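# Swap fluorescent tube for LED tube, store old one

## Task

Remove the old fluorescent tube from the light fixture and set it down lying flat on the bottom of the carton. The carton is loose, and at the end it must rest flat with all of it on the bench. Seat the LED tube so it is locked in both lampholders, white side up. A tube breaks if it moves quickly while no gripper holds it (for example a drop of more than a few cm) or while it touches anything other than the robot, and any broken tube fails the job. Anything held in place only by the robot at the end does not count. Finish by releasing and pulling both grippers away.

## Robot and tools

ROBOT. Two 6-joint arms, left_arm and right_arm, each with a two-finger gripper. Joint order everywhere: waist, shoulder, elbow, wrist pitch, wrist yaw, wrist roll. Stated ranges (rad): waist -2.618 to 3.054, shoulder 0.000 to 3.142, elbow 0.000 to 3.142, wrist pitch -1.571 to 1.571, wrist yaw -1.571 to 1.571, wrist roll -2.094 to 2.094. The real ends may sit up to 0.036 rad either side of these.

FRAME. All poses use one scene frame: origin on the table top midway between the arms, +x away from the robot over the table, +z up, left_arm on the +y side. The arm names do not match the sides of camera pictures. Bases may be tilted. Mounting plates and the metal frame behind the arms are fixed obstacles. Printed hand positions can be somewhat wrong, more so when reaching far.

THE ROW. Every command uses a row of 14 numbers, each in [-1, 1], always for both arms: left_arm's 6 joint values then its opening, then right_arm's 6 joint values then its opening. Joint values are scaled offsets (not poses): 1.0 equals 1.202 rad at the waist, 1.258 shoulder, 1.238 elbow, 2.073 wrist pitch, 2.022 wrist yaw and wrist roll. Opening is absolute: +1 fully open (pad gap 0.094 m), -1 closed.

execute_actions(actions): a list of actions run in sequence. Each action is a table of up to 15 rows, one row per 1/30 s step, 15 steps (0.5 s) per action; a short table repeats its final row. Joint offsets in every row are measured from the angles at the start of that action, not from the previous row; for a call's first action that means the angles in the last reported state. An empty list just returns state and images. If an action would send a joint more than 0.036 rad beyond a stated end (judged from its start angles), that action is rejected for both arms; if the first action fails this or any action is malformed, nothing in the call runs. A joint driven past its true end stops there and the result prints "joint sent to its limit"; lack of that line does not prove there is room.

move(target, speed, blocking): target is one row whose offsets count from the Joint positions of the latest result that lists them. speed (rad/s, 0.01 to 2, default 0.5) is the top rate of whichever joint travels farthest; all joints finish together, so hands trace curves. Duration is held between 0.5 and 10 s; longer paths are cut off short. No avoidance of obstacles or the other arm. Finger openings are sent at the start. The result adds a "move:" line: ending (done, off_target, moving, held, fault), limits=held or limits=none, and each arm's joint farthest from its goal. blocking=false returns after 0.5 s while motion continues; call wait or stop before any other move or actions. Faster moves and targets set deeper past a contact hit and press harder.

wait(seconds, 0 to 10): lets time pass with commands held; ends early if a running move finishes. stop(): brakes a running move (needs room to slow; fingers keep going). zoom_image(camera, region): camera is cam_left_wrist or cam_right_wrist, region [x0, y0, x1, y1] in pixels from the top-left, at most 504 by 504. finished_scene(scene): ends the scene irreversibly after the last command has been held and reports success; answering without any tool call also ends everything.

RESULTS. The state line gives each arm's end_effector_position (m) and end_effector_quat_wxyz. Gripper fingers point along the gripper's +z and close along its y; the reported point lies between the pads about 1 cm behind the tips. Joint positions and Joint velocities list six joints (rad, rad/s) then pad gap (m). Joint targets shows what the joints are currently driven toward. grip_measured is the opening on the command scale, possibly off by about 1 mm. Step readings list joint angles at some steps; HELD marks steps where an arm was held back. "joint command not followed" means a clearance check altered targets. Joint torques are raw drive outputs with offsets and noise. Both cameras are 616x616 fisheye wrist views.

MOTION LIMITS. Each step, a joint target may lead the measured angle by at most 0.202 (waist), 0.258 (shoulder), 0.238 (elbow), 0.573 (wrist pitch), 0.522 (wrist yaw, roll) rad, and targets are pulled back if the hand would jump more than 70 mm. Big offsets therefore take several actions; command any unfinished remainder again. Arms sag under zero offsets: in a reply's first call send offsets back to the desired angles, then zeros, topping up if still short. The robot keeps its last command while you compose a reply.

GRIPPING. To hold something, command about 0.03 below grip_measured; less squeezes more gently. Pad force is roughly 50 to 62 N, lower for parts under about 2 mm thick.

HEAT. Holding loads warms motors: MOTOR HOT at 75 °C, a 10 s stop of that arm at 90 °C, and at 100 °C the arm and gripper go limp and fall. Faults appear as FAULT lines.

AVOID. Letting a tube move quickly unheld or while it touches anything but the robot; drops; tipping or shifting the carton off the bench; knocking anything off the table; arms hitting or pressing each other; slams and hard pushes. Loose objects may occasionally get nudged by an outside push.

Each tool is called after ">>>" in YAML: its name, and indented under it one key for each argument.

## Session

I'll start by reading the current state and camera images.

>>> execute_actions:
  actions: []

Scene clock: 0.00 s.
left_arm: end_effector_position=(+0.3701, +0.2419, +0.3413) grip_measured=+1.000 end_effector_quat_wxyz=(-0.119, -0.416, +0.742, -0.511) | right_arm: end_effector_position=(+0.3315, -0.0925, +0.2030) grip_measured=+1.000 end_effector_quat_wxyz=(+0.084, +0.323, +0.694, +0.638)
Joint names: [waist, shoulder, elbow, wrist pitch, wrist yaw, wrist roll]
Joint positions: left_arm=[ 0.169  1.702  1.9   -1.422  1.073 -1.13   0.094] | right_arm=[ 0.302  1.497  0.712  0.534 -0.81   1.692  0.094]
Joint velocities: left_arm=[-0.002 -0.007  0.002  0.022 -0.037 -0.037  0.   ] | right_arm=[ 0.002 -0.002  0.002 -0.007  0.051 -0.007  0.   ]
Joint torques (N m, as the arm reports them, + toward a larger angle): no reading
Motor temperatures (°C, as the motors report them): left_arm=[28 26 29 25 27 25] | right_arm=[29 27 28 28 25 28]
Joint targets: left_arm=[0.169 1.692 1.909 -1.422 1.085 -1.126] | right_arm=[0.302 1.485 0.725 0.546 -0.813 1.686]

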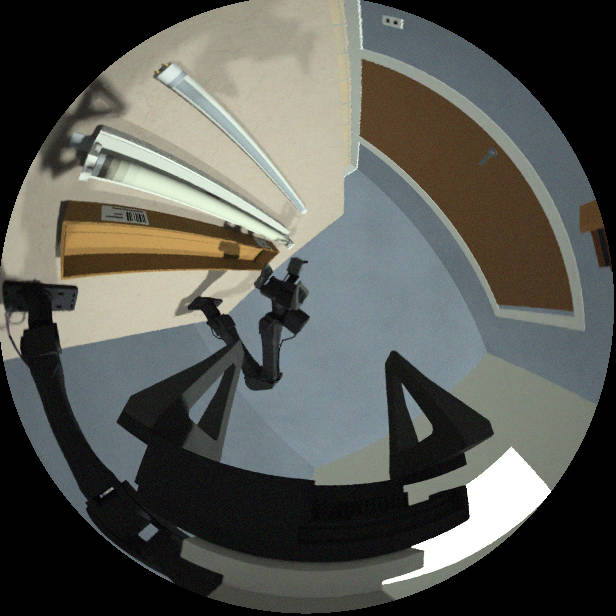

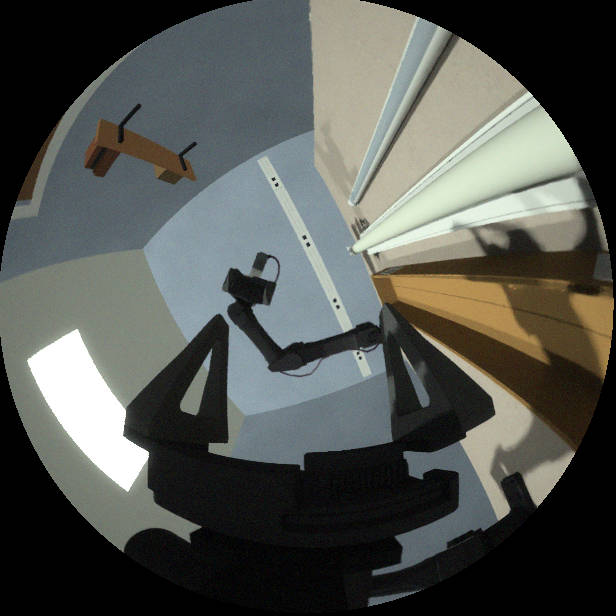

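>>> move:
  target: [-0.082, -0.240, -0.323, -0.0376, -0.5307, 0.559, 1, -0.151, -0.077, 0.6365, -0.981, 0.4006, -0.837, 1]
  speed: 0.8

Scene clock: 70.03 s.
left_arm: end_effector_position=(+0.2819, +0.3653, +0.2160) grip_measured=+1.000 end_effector_quat_wxyz=(+0.082, -0.009, +0.997, -0.005) | right_arm: end_effector_position=(+0.2131, -0.2878, +0.2023) grip_measured=+1.000 end_effector_quat_wxyz=(+0.060, +0.000, +0.998, +0.005)
Joint names: [waist, shoulder, elbow, wrist pitch, wrist yaw, wrist roll]
Joint positions: left_arm=[ 0.079  1.427  1.515 -1.495  0.009 -0.009  0.094] | right_arm=[ 0.131  1.431  1.468 -1.487 -0.008  0.009  0.094]
Joint velocities: left_arm=[-0.002  0.002  0.017 -0.037 -0.066 -0.007  0.   ] | right_arm=[ 0.002 -0.012 -0.007  0.095 -0.022 -0.007  0.   ]
Joint torques (N m, as the arm reports them, + toward a larger angle): left_arm=[-0.81 -6.33  3.86  0.49 -0.12  0.08] | right_arm=[-0.93 -8.12  8.12  0.31  0.12 -0.1 ]
Motor temperatures (°C, as the motors report them): left_arm=[29 31 32 26 28 25] | right_arm=[29 30 32 33 25 28]
Joint targets: left_arm=[0.070 1.400 1.500 -1.500 0.000 0.001] | right_arm=[0.120 1.400 1.500 -1.499 -0.001 -0.000]
move: off_target (left_arm, right_arm); limits=none; left_arm: farthest joint: the shoulder, 0.027 radians from its target (0.302 radians at the start); right_arm: farthest joint: the elbow, 0.032 radians from its target (0.788 radians at the start)

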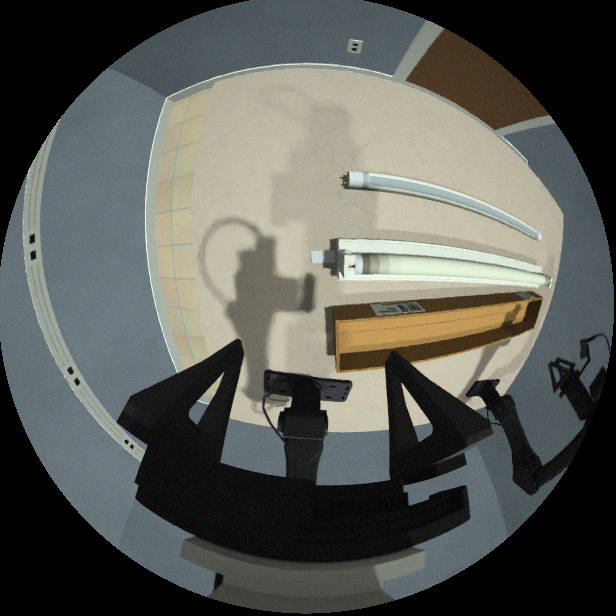

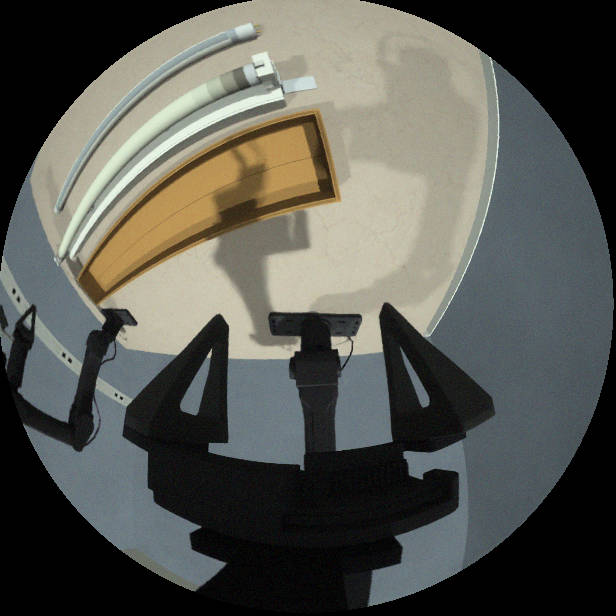

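>>> zoom_image:
  camera: "cam_left_wrist"
  region: [290, 150, 450, 310]

>>> zoom_image:
  camera: "cam_right_wrist"
  region: [180, 10, 340, 130]

Region (290, 150, 450, 310) of cam_left_wrist's 616x616 image, scaled by 3.150, with more detail than that image has.

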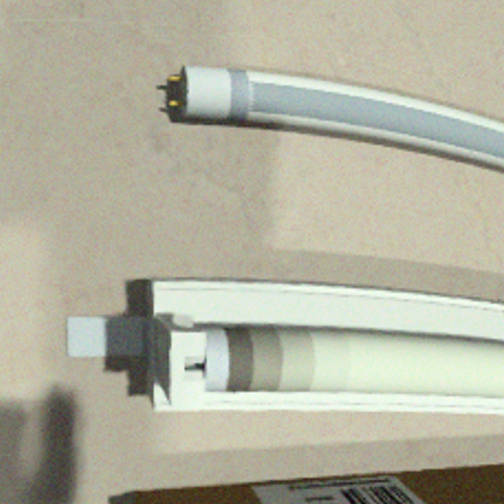

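Region (180, 10, 340, 130) of cam_right_wrist's 616x616 image, scaled by 3.150, with more detail than that image has; it fills the top 378 rows of this view, and the rest is white.

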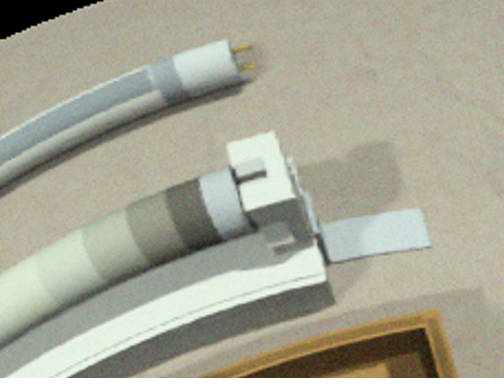

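>>> move:
  target: [-0.3577, 0.2762, 0.1581, 0.0159, -0.0045, -0.9802, 1, 0.2400, 0.4498, 0.4438, -0.0262, 0.004, 0.9188, 1]
  speed: 1.0

Scene clock: 136.13 s.
left_arm: end_effector_position=(+0.3182, +0.2322, +0.1668) grip_measured=+1.000 end_effector_quat_wxyz=(+0.001, +0.706, -0.708, +0.009) | right_arm: end_effector_position=(+0.3251, -0.1808, +0.1687) grip_measured=+1.000 end_effector_quat_wxyz=(+0.006, +0.706, +0.708, +0.020)
Joint names: [waist, shoulder, elbow, wrist pitch, wrist yaw, wrist roll]
Joint positions: left_arm=[-0.344  1.768  1.678 -1.464  0.009 -1.981  0.094] | right_arm=[ 0.412  1.994  1.984 -1.52  -0.008  1.857  0.094]
Joint velocities: left_arm=[-0.007 -0.002  0.002  0.007  0.007 -0.022  0.   ] | right_arm=[ 0.012 -0.002 -0.007  0.037  0.007 -0.066  0.   ]
Joint torques (N m, as the arm reports them, + toward a larger angle): left_arm=[-0.56 -6.68  7.55  0.27 -0.12 -0.1 ] | right_arm=[  0.81 -10.87   8.01   0.05   0.13   0.04]
Motor temperatures (°C, as the motors report them): left_arm=[29 30 32 26 28 25] | right_arm=[29 31 33 30 25 28]
Joint targets: left_arm=[-0.351 1.774 1.710 -1.462 0.000 -1.991] | right_arm=[0.420 1.997 2.017 -1.542 0.000 1.867]
move: off_target (left_arm, right_arm); limits=none; left_arm: farthest joint: the elbow, 0.033 radians from its target (0.196 radians at the start); right_arm: farthest joint: the elbow, 0.033 radians from its target (0.550 radians at the start)

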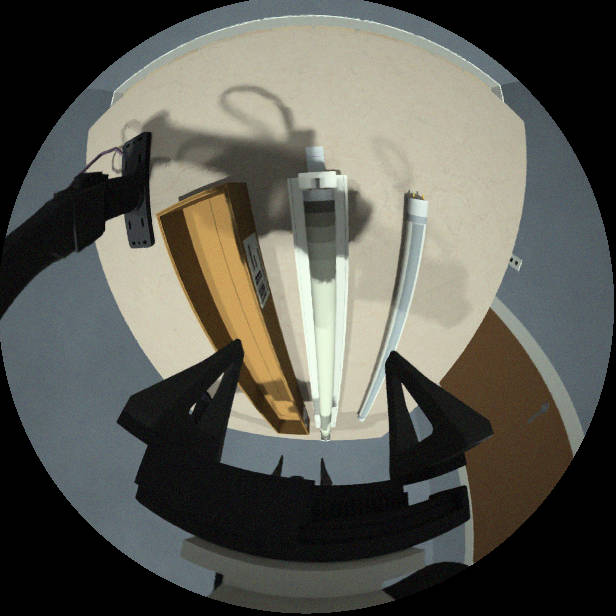

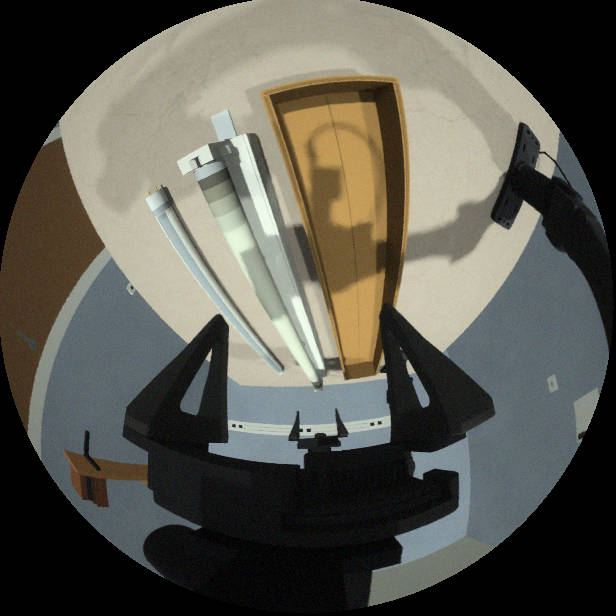

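>>> zoom_image:
  camera: "cam_left_wrist"
  region: [270, 135, 380, 245]

>>> zoom_image:
  camera: "cam_right_wrist"
  region: [130, 100, 280, 250]

Region (270, 135, 380, 245) of cam_left_wrist's 616x616 image, scaled by 4.582, with more detail than that image has.

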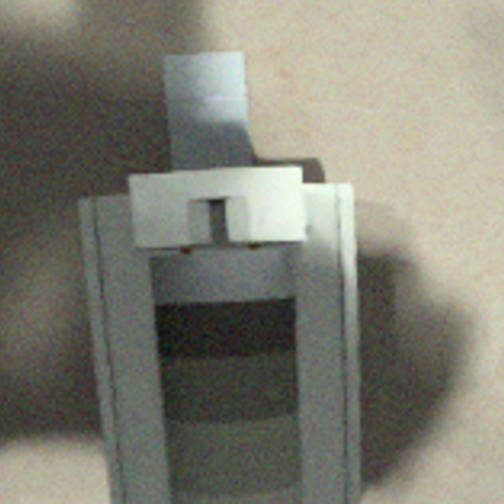

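Region (130, 100, 280, 250) of cam_right_wrist's 616x616 image, scaled by 3.360, with more detail than that image has.

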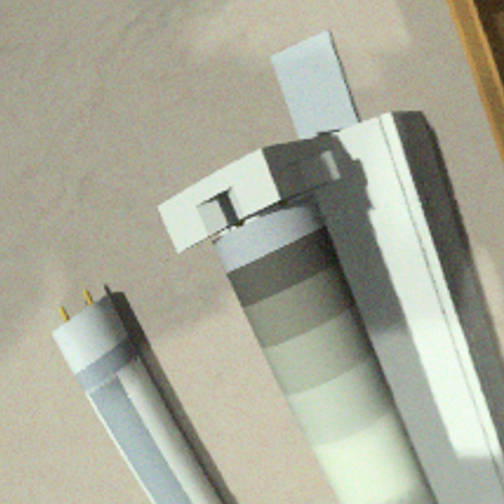

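>>> move:
  target: [-0.0058, 0.0048, 0.0258, 0.001, -0.0045, -0.005, 1, -0.0472, 0.2372, 0.1978, 0.0225, 0.0084, -0.094, 0.0]
  speed: 0.3

Scene clock: 207.27 s.
left_arm: end_effector_position=(+0.3182, +0.2322, +0.1668) grip_measured=+1.000 end_effector_quat_wxyz=(+0.001, +0.706, -0.708, +0.009) | right_arm: end_effector_position=(+0.3856, -0.1856, +0.1020) grip_measured=+0.003 end_effector_quat_wxyz=(-0.006, +0.658, +0.753, -0.005)
Joint names: [waist, shoulder, elbow, wrist pitch, wrist yaw, wrist roll]
Joint positions: left_arm=[-0.344  1.768  1.678 -1.464  0.009 -1.982  0.094] | right_arm=[ 0.364  2.296  2.192 -1.482 -0.003  1.677  0.047]
Joint velocities: left_arm=[-0.002 -0.027 -0.012 -0.022 -0.051 -0.051  0.   ] | right_arm=[-0.007 -0.012 -0.012 -0.007 -0.007  0.081 -0.001]
Joint torques (N m, as the arm reports them, + toward a larger angle): left_arm=[-0.62 -6.67  7.5   0.28 -0.13 -0.1 ] | right_arm=[ -0.75 -14.27   8.31   0.28   0.16  -0.09]
Motor temperatures (°C, as the motors report them): left_arm=[29 32 38 26 27 25] | right_arm=[29 34 34 29 25 28]
Joint targets: left_arm=[-0.351 1.774 1.710 -1.462 -0.000 -1.991] | right_arm=[0.355 2.292 2.229 -1.473 0.009 1.667]
move: off_target (left_arm, right_arm); limits=none; left_arm: farthest joint: the elbow, 0.032 radians from its target (0.032 radians at the start); right_arm: farthest joint: the elbow, 0.037 radians from its target (0.245 radians at the start)

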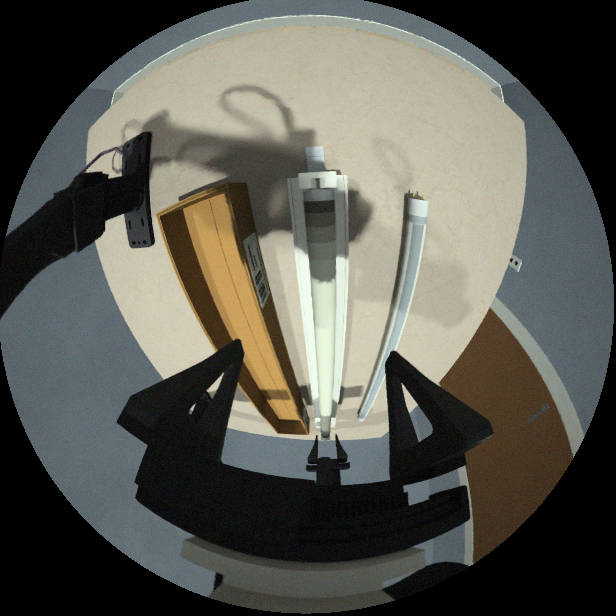

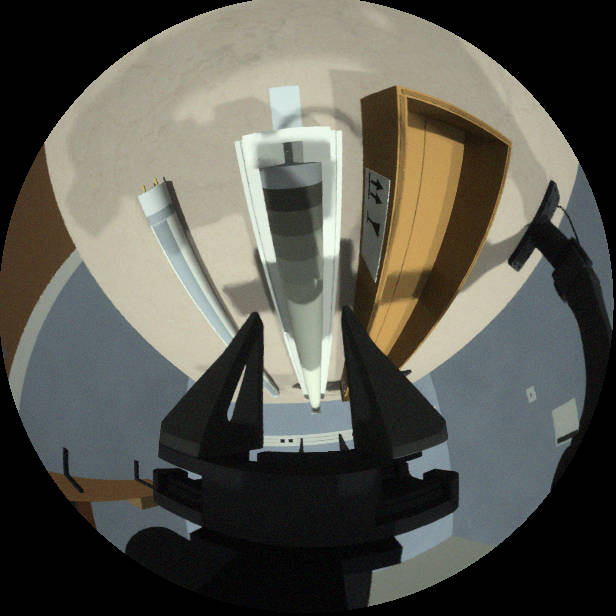

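>>> move:
  target: [-0.0058, 0.0048, 0.0258, 0.001, -0.0045, -0.0045, 1, -0.0075, -0.0512, -0.1595, 0.0869, 0.006, -0.0148, 0.0]
  speed: 0.2

Scene clock: 218.37 s.
left_arm: end_effector_position=(+0.3182, +0.2322, +0.1668) grip_measured=+1.000 end_effector_quat_wxyz=(+0.001, +0.706, -0.708, +0.009) | right_arm: end_effector_position=(+0.3845, -0.1859, +0.0646) grip_measured=+0.003 end_effector_quat_wxyz=(-0.005, +0.650, +0.760, -0.003)
Joint names: [waist, shoulder, elbow, wrist pitch, wrist yaw, wrist roll]
Joint positions: left_arm=[-0.344  1.768  1.678 -1.464  0.009 -1.982  0.094] | right_arm=[ 0.364  2.274  2.005 -1.313 -0.003  1.655  0.047]
Joint velocities: left_arm=[-0.002  0.007  0.007  0.007 -0.095  0.037  0.   ] | right_arm=[ 0.002 -0.022 -0.007 -0.022 -0.051 -0.022 -0.   ]
Joint torques (N m, as the arm reports them, + toward a larger angle): left_arm=[-0.62 -6.67  7.51  0.27 -0.12 -0.1 ] | right_arm=[ -0.83 -17.6    5.15   0.32   0.17  -0.09]
Motor temperatures (°C, as the motors report them): left_arm=[29 32 38 26 27 25] | right_arm=[29 36 34 29 25 28]
Joint targets: left_arm=[-0.351 1.774 1.710 -1.462 -0.000 -1.991] | right_arm=[0.355 2.232 1.995 -1.302 0.009 1.647]
move: off_target (left_arm, right_arm); limits=none; left_arm: farthest joint: the elbow, 0.032 radians from its target (0.032 radians at the start); right_arm: farthest joint: the shoulder, 0.042 radians from its target (0.065 radians at the start)

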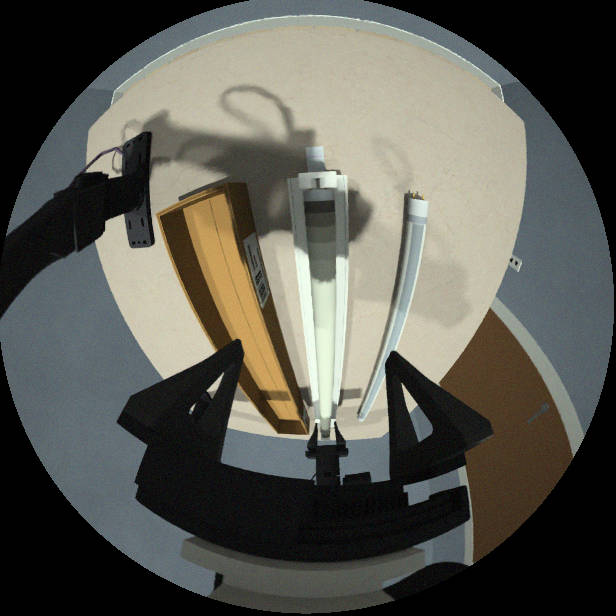

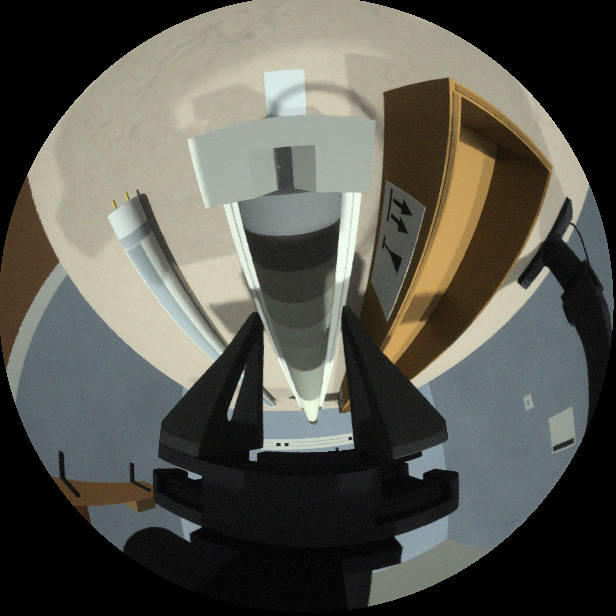

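>>> zoom_image:
  camera: "cam_left_wrist"
  region: [285, 385, 375, 475]

>>> zoom_image:
  camera: "cam_right_wrist"
  region: [220, 260, 400, 440]

Region (285, 385, 375, 475) of cam_left_wrist's 616x616 image, scaled by 5.600, with more detail than that image has.

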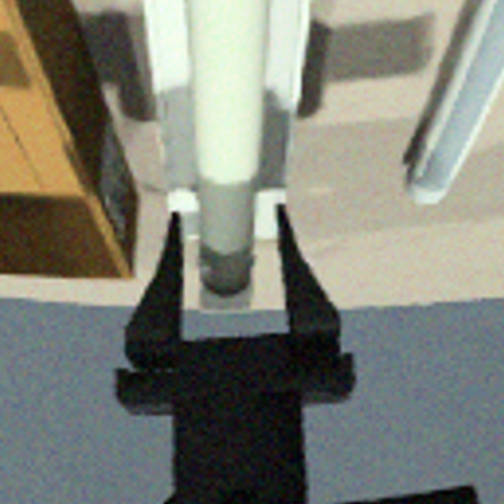

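Region (220, 260, 400, 440) of cam_right_wrist's 616x616 image, scaled by 2.800, with more detail than that image has.

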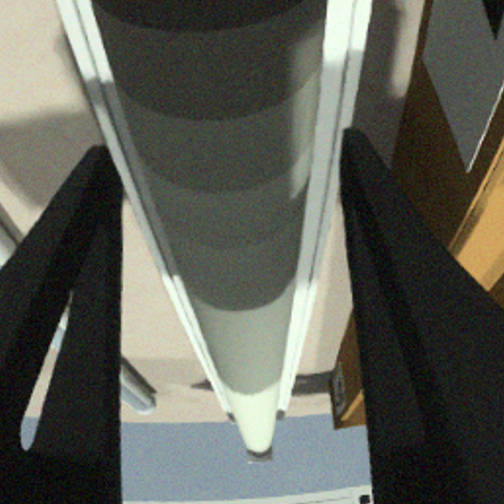

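>>> move:
  target: [-0.0058, 0.0048, 0.015, 0.001, -0.0045, -0.0045, 1, 0, -0.016, 0.0567, -0.0208, 0.006, 0, -0.2]
  speed: 0.15

Scene clock: 263.93 s.
left_arm: end_effector_position=(+0.3182, +0.2322, +0.1668) grip_measured=+1.000 end_effector_quat_wxyz=(+0.001, +0.707, -0.708, +0.009) | right_arm: end_effector_position=(+0.3883, -0.1849, +0.0740) grip_measured=-0.197 end_effector_quat_wxyz=(-0.000, +0.650, +0.760, +0.003)
Joint names: [waist, shoulder, elbow, wrist pitch, wrist yaw, wrist roll]
Joint positions: left_arm=[-0.344  1.768  1.678 -1.464  0.009 -1.983  0.094] | right_arm=[ 0.364  2.274  2.043 -1.335 -0.003  1.655  0.038]
Joint velocities: left_arm=[-0.007  0.007  0.012 -0.081  0.051 -0.037  0.   ] | right_arm=[ 0.002  0.012 -0.007 -0.037  0.037 -0.081  0.001]
Joint torques (N m, as the arm reports them, + toward a larger angle): left_arm=[-0.62 -6.67  6.47  0.27 -0.12 -0.1 ] | right_arm=[  0.04 -15.7    7.99   0.02   0.16  -0.02]
Motor temperatures (°C, as the motors report them): left_arm=[29 32 39 26 27 25] | right_arm=[29 42 32 29 25 28]
Joint targets: left_arm=[-0.351 1.774 1.697 -1.462 -0.000 -1.992] | right_arm=[0.364 2.253 2.075 -1.357 0.009 1.655]
move: off_target (right_arm); limits=none; left_arm: farthest joint: the elbow, 0.018 radians from its target (0.018 radians at the start); right_arm: farthest joint: the elbow, 0.032 radians from its target (0.070 radians at the start)

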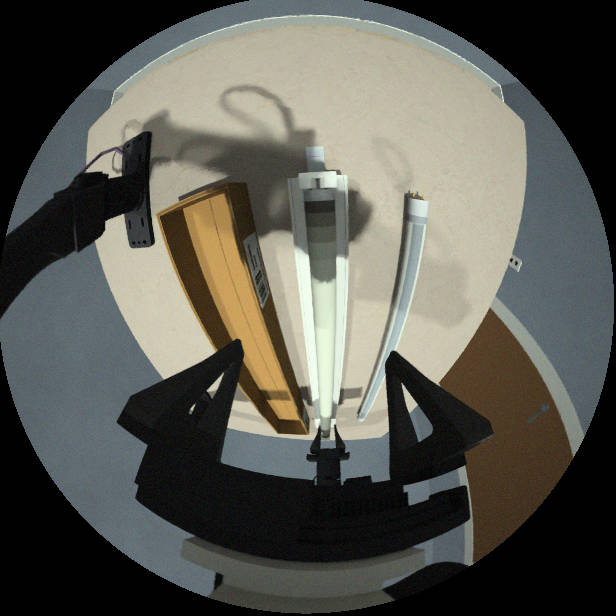

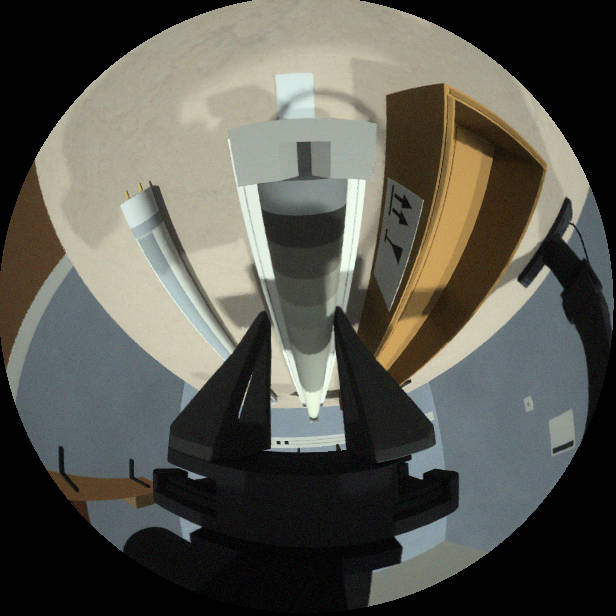

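>>> move:
  target: [-0.0058, 0.0048, 0.015, 0.001, -0.0045, -0.0045, 1, 0, -0.016, 0.012, -0.012, 0.006, 0, -0.49]
  speed: 0.1

>>> zoom_image:
  camera: "cam_right_wrist"
  region: [230, 250, 390, 410]

Scene clock: 266.87 s.
left_arm: end_effector_position=(+0.3182, +0.2322, +0.1668) grip_measured=+1.000 end_effector_quat_wxyz=(+0.001, +0.707, -0.708, +0.009) | right_arm: end_effector_position=(+0.3837, -0.1858, +0.0737) grip_measured=-0.467 end_effector_quat_wxyz=(-0.006, +0.650, +0.760, -0.004)
Joint names: [waist, shoulder, elbow, wrist pitch, wrist yaw, wrist roll]
Joint positions: left_arm=[-0.344  1.768  1.678 -1.464  0.009 -1.983  0.094] | right_arm=[ 0.364  2.274  2.042 -1.353 -0.005  1.656  0.025]
Joint velocities: left_arm=[-0.012 -0.017 -0.002 -0.095 -0.022  0.022  0.   ] | right_arm=[-0.002  0.002 -0.012 -0.007 -0.051  0.066 -0.   ]
Joint torques (N m, as the arm reports them, + toward a larger angle): left_arm=[-0.63 -6.67  6.46  0.27 -0.12 -0.1 ] | right_arm=[  0.05 -15.72   6.9    0.13   0.18  -0.03]
Motor temperatures (°C, as the motors report them): left_arm=[29 32 39 26 27 25] | right_arm=[29 42 32 29 25 28]
Joint targets: left_arm=[-0.351 1.774 1.697 -1.462 -0.000 -1.992] | right_arm=[0.364 2.253 2.058 -1.360 0.008 1.655]
move: done; limits=none; left_arm: farthest joint: the elbow, 0.018 radians from its target (0.018 radians at the start); right_arm: farthest joint: the shoulder, 0.020 radians from its target (0.020 radians at the start)

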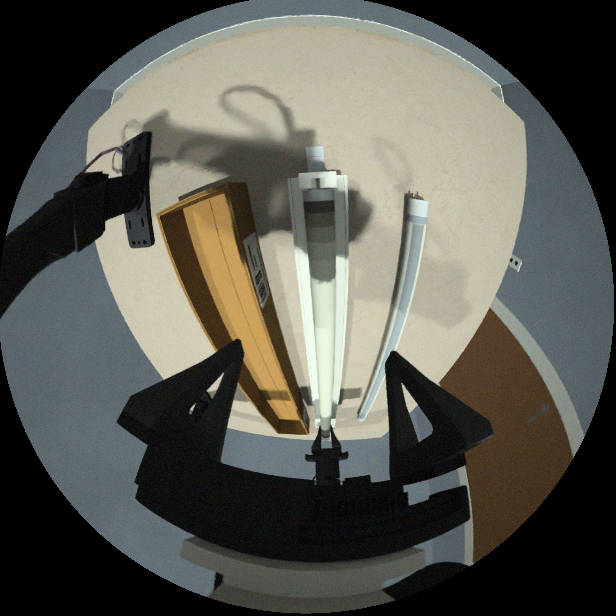

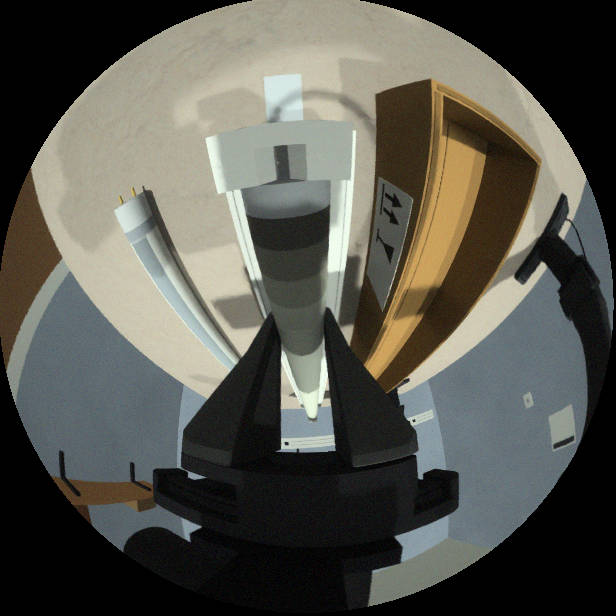

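Region (230, 250, 390, 410) of cam_right_wrist's 616x616 image, scaled by 3.150, with more detail than that image has.

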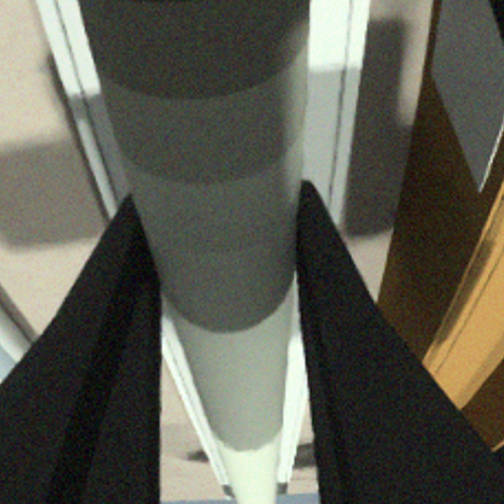

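>>> move:
  target: [-0.0058, 0.0048, 0.015, 0.001, -0.0045, -0.0045, 1, 0.015, -0.2591, -0.4015, 0.2334, 0.0206, 0.006, -0.50]
  speed: 0.3

>>> zoom_image:
  camera: "cam_left_wrist"
  region: [285, 160, 355, 230]

Scene clock: 280.63 s.
left_arm: end_effector_position=(+0.3182, +0.2322, +0.1668) grip_measured=+1.000 end_effector_quat_wxyz=(+0.001, +0.707, -0.708, +0.009) | right_arm: end_effector_position=(+0.3835, -0.1859, +0.0757) grip_measured=-0.467 end_effector_quat_wxyz=(+0.085, +0.645, +0.752, +0.104)
Joint names: [waist, shoulder, elbow, wrist pitch, wrist yaw, wrist roll]
Joint positions: left_arm=[-0.344  1.768  1.678 -1.464  0.009 -1.983  0.094] | right_arm=[ 0.373  1.98   1.559 -0.881  0.019  1.666  0.025]
Joint velocities: left_arm=[-0.032 -0.007 -0.012  0.007  0.022  0.007  0.   ] | right_arm=[-0.007 -0.002  0.012  0.007 -0.022  0.007 -0.   ]
Joint torques (N m, as the arm reports them, + toward a larger angle): left_arm=[-0.61 -6.66  6.47  0.27 -0.12 -0.1 ] | right_arm=[  0.72 -14.61   5.17   0.89   0.23   0.01]
Motor temperatures (°C, as the motors report them): left_arm=[29 33 38 26 27 25] | right_arm=[29 42 33 29 25 28]
Joint targets: left_arm=[-0.351 1.774 1.697 -1.462 -0.000 -1.992] | right_arm=[0.382 1.948 1.545 -0.869 0.037 1.668]
move: off_target (right_arm); limits=none; left_arm: farthest joint: the elbow, 0.018 radians from its target (0.018 radians at the start); right_arm: farthest joint: the shoulder, 0.032 radians from its target (0.326 radians at the start)

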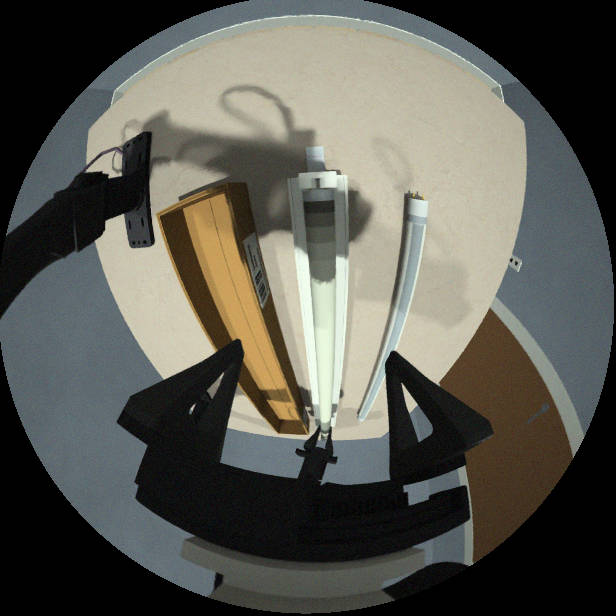

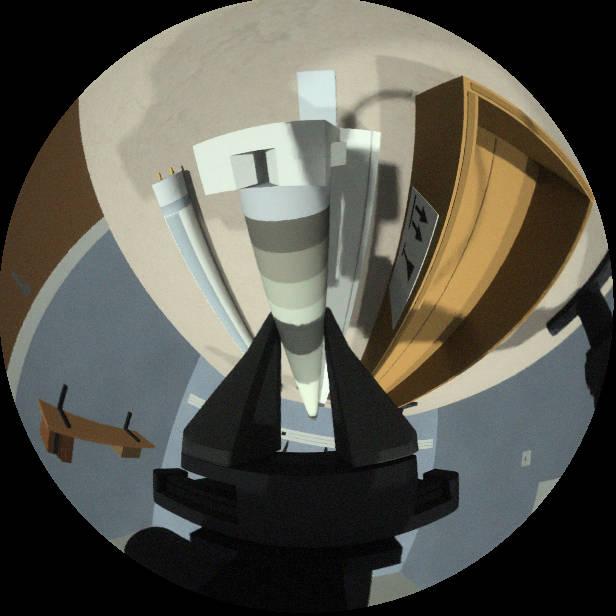

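Region (285, 160, 355, 230) of cam_left_wrist's 616x616 image, scaled by 7.200, with more detail than that image has.

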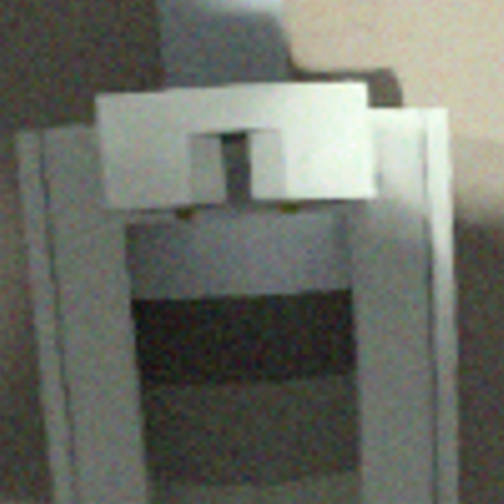

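>>> move:
  target: [-0.0058, 0.0048, 0.015, 0.001, -0.0045, -0.0045, 1, 0.0181, -0.1784, -0.3103, 0.2137, 0.0245, 0.0, -0.50]
  speed: 0.4

>>> zoom_image:
  camera: "cam_left_wrist"
  region: [285, 160, 355, 230]

Scene clock: 289.97 s.
left_arm: end_effector_position=(+0.3182, +0.2322, +0.1668) grip_measured=+1.000 end_effector_quat_wxyz=(+0.001, +0.707, -0.707, +0.009) | right_arm: end_effector_position=(+0.3826, -0.1866, +0.0765) grip_measured=-0.467 end_effector_quat_wxyz=(+0.171, +0.628, +0.732, +0.201)
Joint names: [waist, shoulder, elbow, wrist pitch, wrist yaw, wrist roll]
Joint positions: left_arm=[-0.344  1.768  1.678 -1.464  0.009 -1.983  0.094] | right_arm=[ 0.386  1.781  1.192 -0.451  0.053  1.666  0.025]
Joint velocities: left_arm=[ 0.007 -0.012 -0.007 -0.037 -0.022 -0.037  0.   ] | right_arm=[-0.017 -0.002  0.002  0.066  0.081 -0.051 -0.001]
Joint torques (N m, as the arm reports them, + toward a larger angle): left_arm=[-0.62 -6.67  6.48  0.27 -0.12 -0.1 ] | right_arm=[  0.82 -12.2    5.11   1.3    0.23  -0.04]
Motor temperatures (°C, as the motors report them): left_arm=[29 33 38 26 27 25] | right_arm=[29 41 32 29 25 28]
Joint targets: left_arm=[-0.351 1.774 1.697 -1.462 -0.000 -1.992] | right_arm=[0.395 1.756 1.174 -0.438 0.069 1.666]
move: off_target (right_arm); limits=none; left_arm: farthest joint: the elbow, 0.018 radians from its target (0.018 radians at the start); right_arm: farthest joint: the shoulder, 0.026 radians from its target (0.225 radians at the start)

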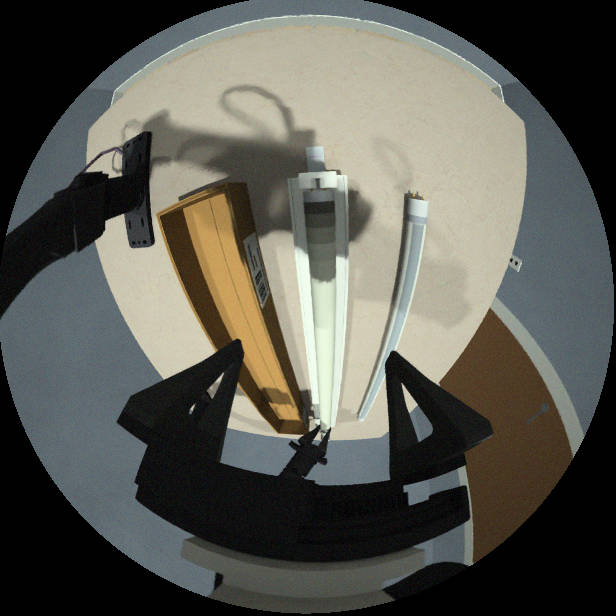

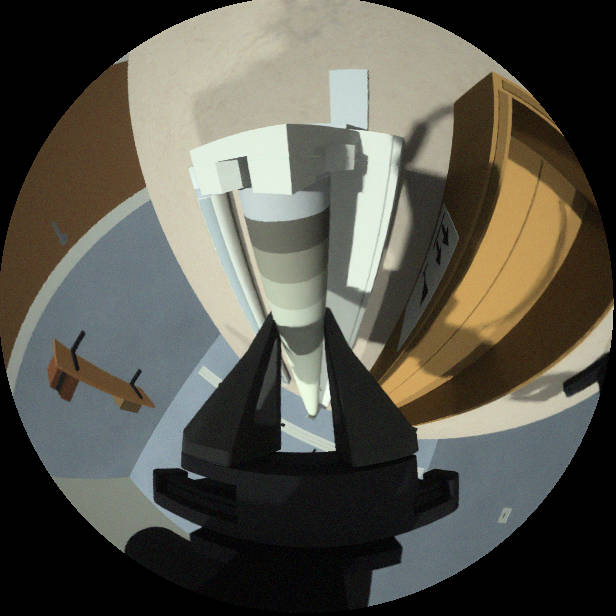

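Region (285, 160, 355, 230) of cam_left_wrist's 616x616 image, scaled by 7.200, with more detail than that image has.

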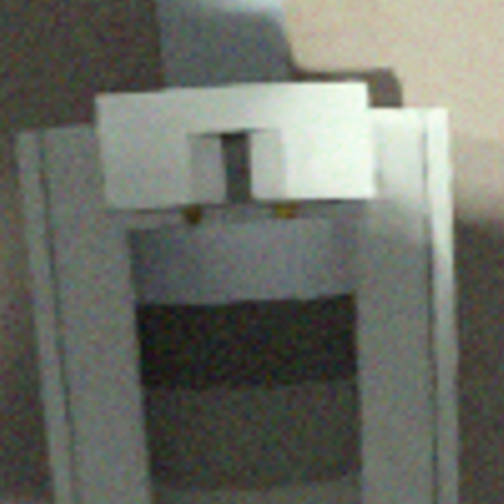

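>>> move:
  target: [-0.0058, 0.0048, 0.015, 0.001, -0.0045, -0.0045, 1, 0.0178, -0.1161, -0.2641, 0.2294, 0.0231, -0.009, -0.50]
  speed: 0.4

>>> zoom_image:
  camera: "cam_left_wrist"
  region: [255, 380, 355, 480]

Scene clock: 295.70 s.
left_arm: end_effector_position=(+0.3182, +0.2322, +0.1668) grip_measured=+1.000 end_effector_quat_wxyz=(+0.001, +0.707, -0.707, +0.009) | right_arm: end_effector_position=(+0.3817, -0.1869, +0.0777) grip_measured=-0.467 end_effector_quat_wxyz=(+0.253, +0.600, +0.699, +0.295)
Joint names: [waist, shoulder, elbow, wrist pitch, wrist yaw, wrist roll]
Joint positions: left_arm=[-0.344  1.768  1.678 -1.464  0.009 -1.983  0.094] | right_arm=[0.4   1.661 0.879 0.006 0.088 1.658 0.025]
Joint velocities: left_arm=[-0.002 -0.002  0.012  0.007 -0.037  0.007  0.   ] | right_arm=[-0.002  0.002  0.002  0.007 -0.007 -0.037 -0.   ]
Joint torques (N m, as the arm reports them, + toward a larger angle): left_arm=[-0.63 -6.66  6.48  0.27 -0.12 -0.1 ] | right_arm=[  0.7  -10.76   5.4    1.75   0.17  -0.12]
Motor temperatures (°C, as the motors report them): left_arm=[29 33 38 26 27 25] | right_arm=[29 40 32 30 25 28]
Joint targets: left_arm=[-0.351 1.774 1.697 -1.462 -0.000 -1.992] | right_arm=[0.408 1.635 0.865 0.025 0.100 1.648]
move: off_target (right_arm); limits=none; left_arm: farthest joint: the elbow, 0.018 radians from its target (0.018 radians at the start); right_arm: farthest joint: the shoulder, 0.026 radians from its target (0.146 radians at the start)

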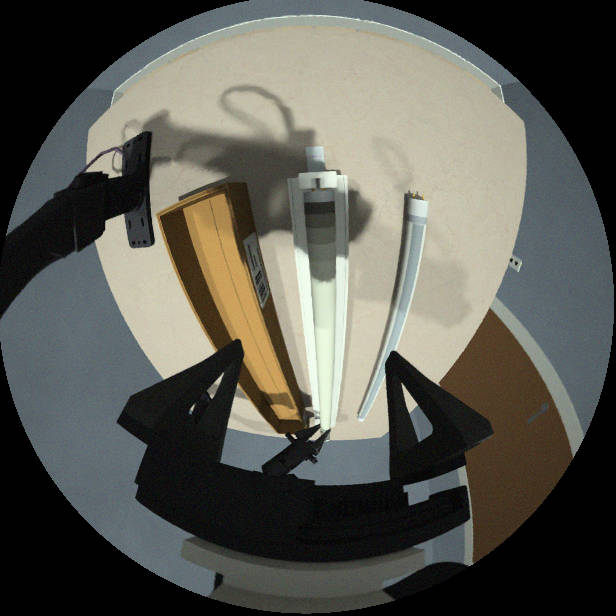

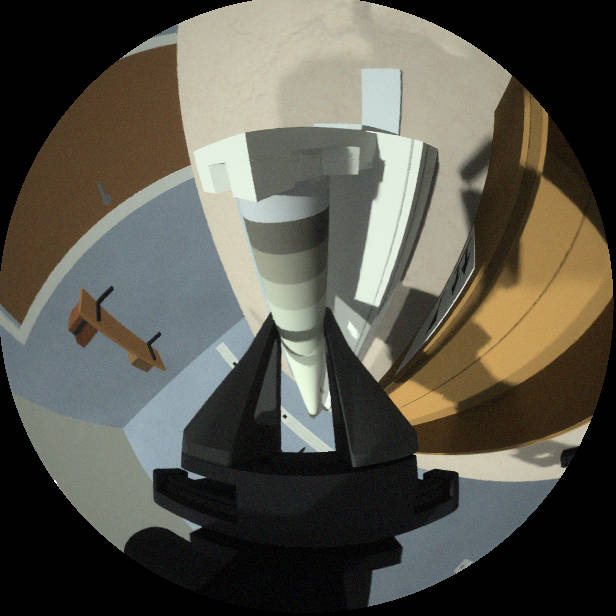

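Region (255, 380, 355, 480) of cam_left_wrist's 616x616 image, scaled by 5.040, with more detail than that image has.

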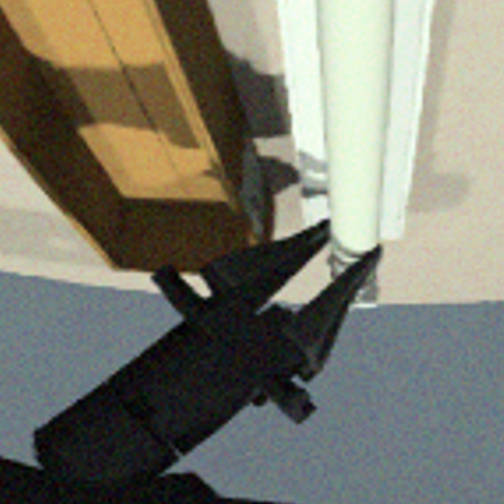

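>>> move:
  target: [-0.0058, 0.0048, 0.015, 0.001, -0.0045, -0.0045, 1, 0.0, -0.010, 0.008, 0.0, 0.0, 0.0, -0.45]
  speed: 0.1

>>> zoom_image:
  camera: "cam_left_wrist"
  region: [285, 160, 355, 230]

Scene clock: 302.03 s.
left_arm: end_effector_position=(+0.3182, +0.2322, +0.1668) grip_measured=+1.000 end_effector_quat_wxyz=(+0.001, +0.707, -0.707, +0.009) | right_arm: end_effector_position=(+0.3817, -0.1869, +0.0777) grip_measured=-0.448 end_effector_quat_wxyz=(+0.253, +0.600, +0.699, +0.295)
Joint names: [waist, shoulder, elbow, wrist pitch, wrist yaw, wrist roll]
Joint positions: left_arm=[-0.344  1.768  1.678 -1.464  0.009 -1.983  0.094] | right_arm=[0.4   1.661 0.879 0.006 0.088 1.658 0.026]
Joint velocities: left_arm=[ 0.012  0.002 -0.002 -0.007  0.007 -0.037  0.   ] | right_arm=[-0.007  0.002  0.002  0.022 -0.066 -0.007 -0.001]
Joint torques (N m, as the arm reports them, + toward a larger angle): left_arm=[-0.61 -6.66  6.48  0.28 -0.13 -0.1 ] | right_arm=[-0.04 -9.61  7.    1.5   0.06 -0.01]
Motor temperatures (°C, as the motors report them): left_arm=[29 33 38 26 27 25] | right_arm=[29 39 32 30 25 28]
Joint targets: left_arm=[-0.351 1.774 1.697 -1.462 -0.000 -1.992] | right_arm=[0.400 1.649 0.889 0.006 0.088 1.658]
move: done; limits=none; left_arm: farthest joint: the elbow, 0.018 radians from its target (0.018 radians at the start); right_arm: farthest joint: the shoulder, 0.013 radians from its target (0.013 radians at the start)

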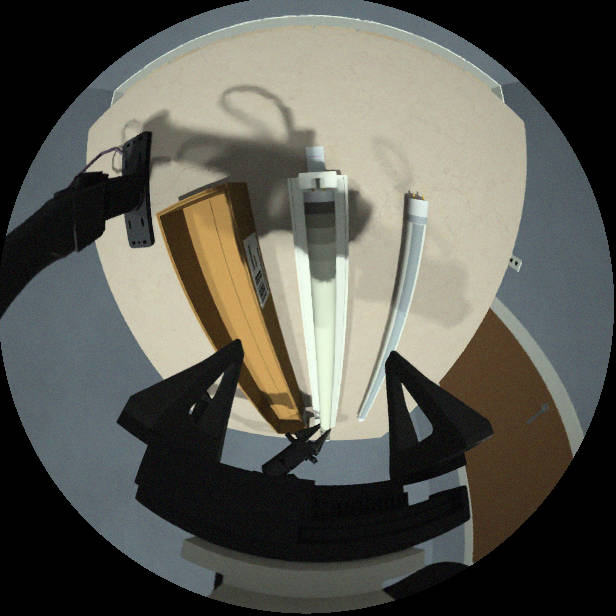

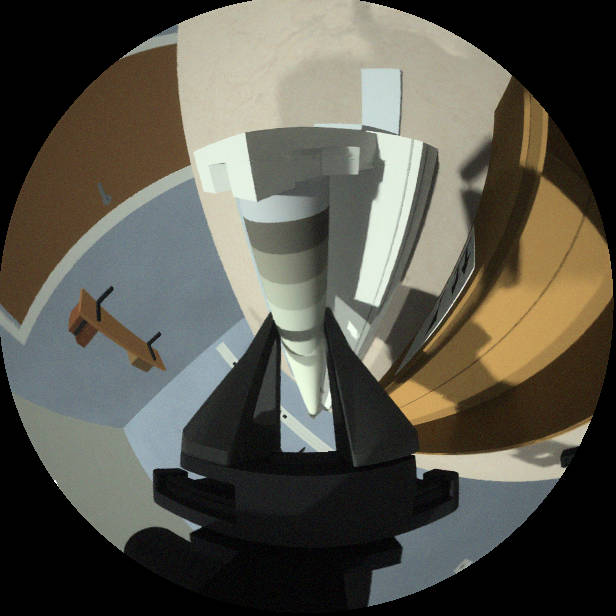

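Region (285, 160, 355, 230) of cam_left_wrist's 616x616 image, scaled by 7.200, with more detail than that image has.

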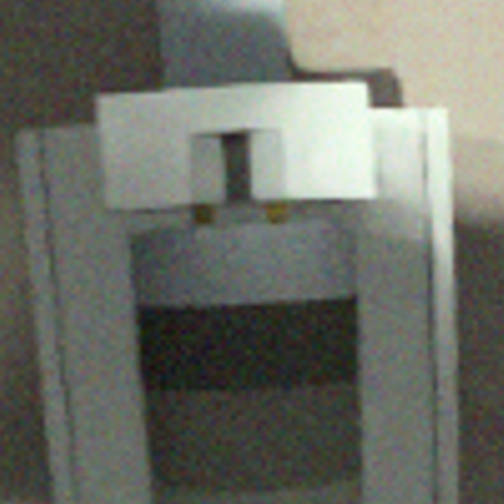

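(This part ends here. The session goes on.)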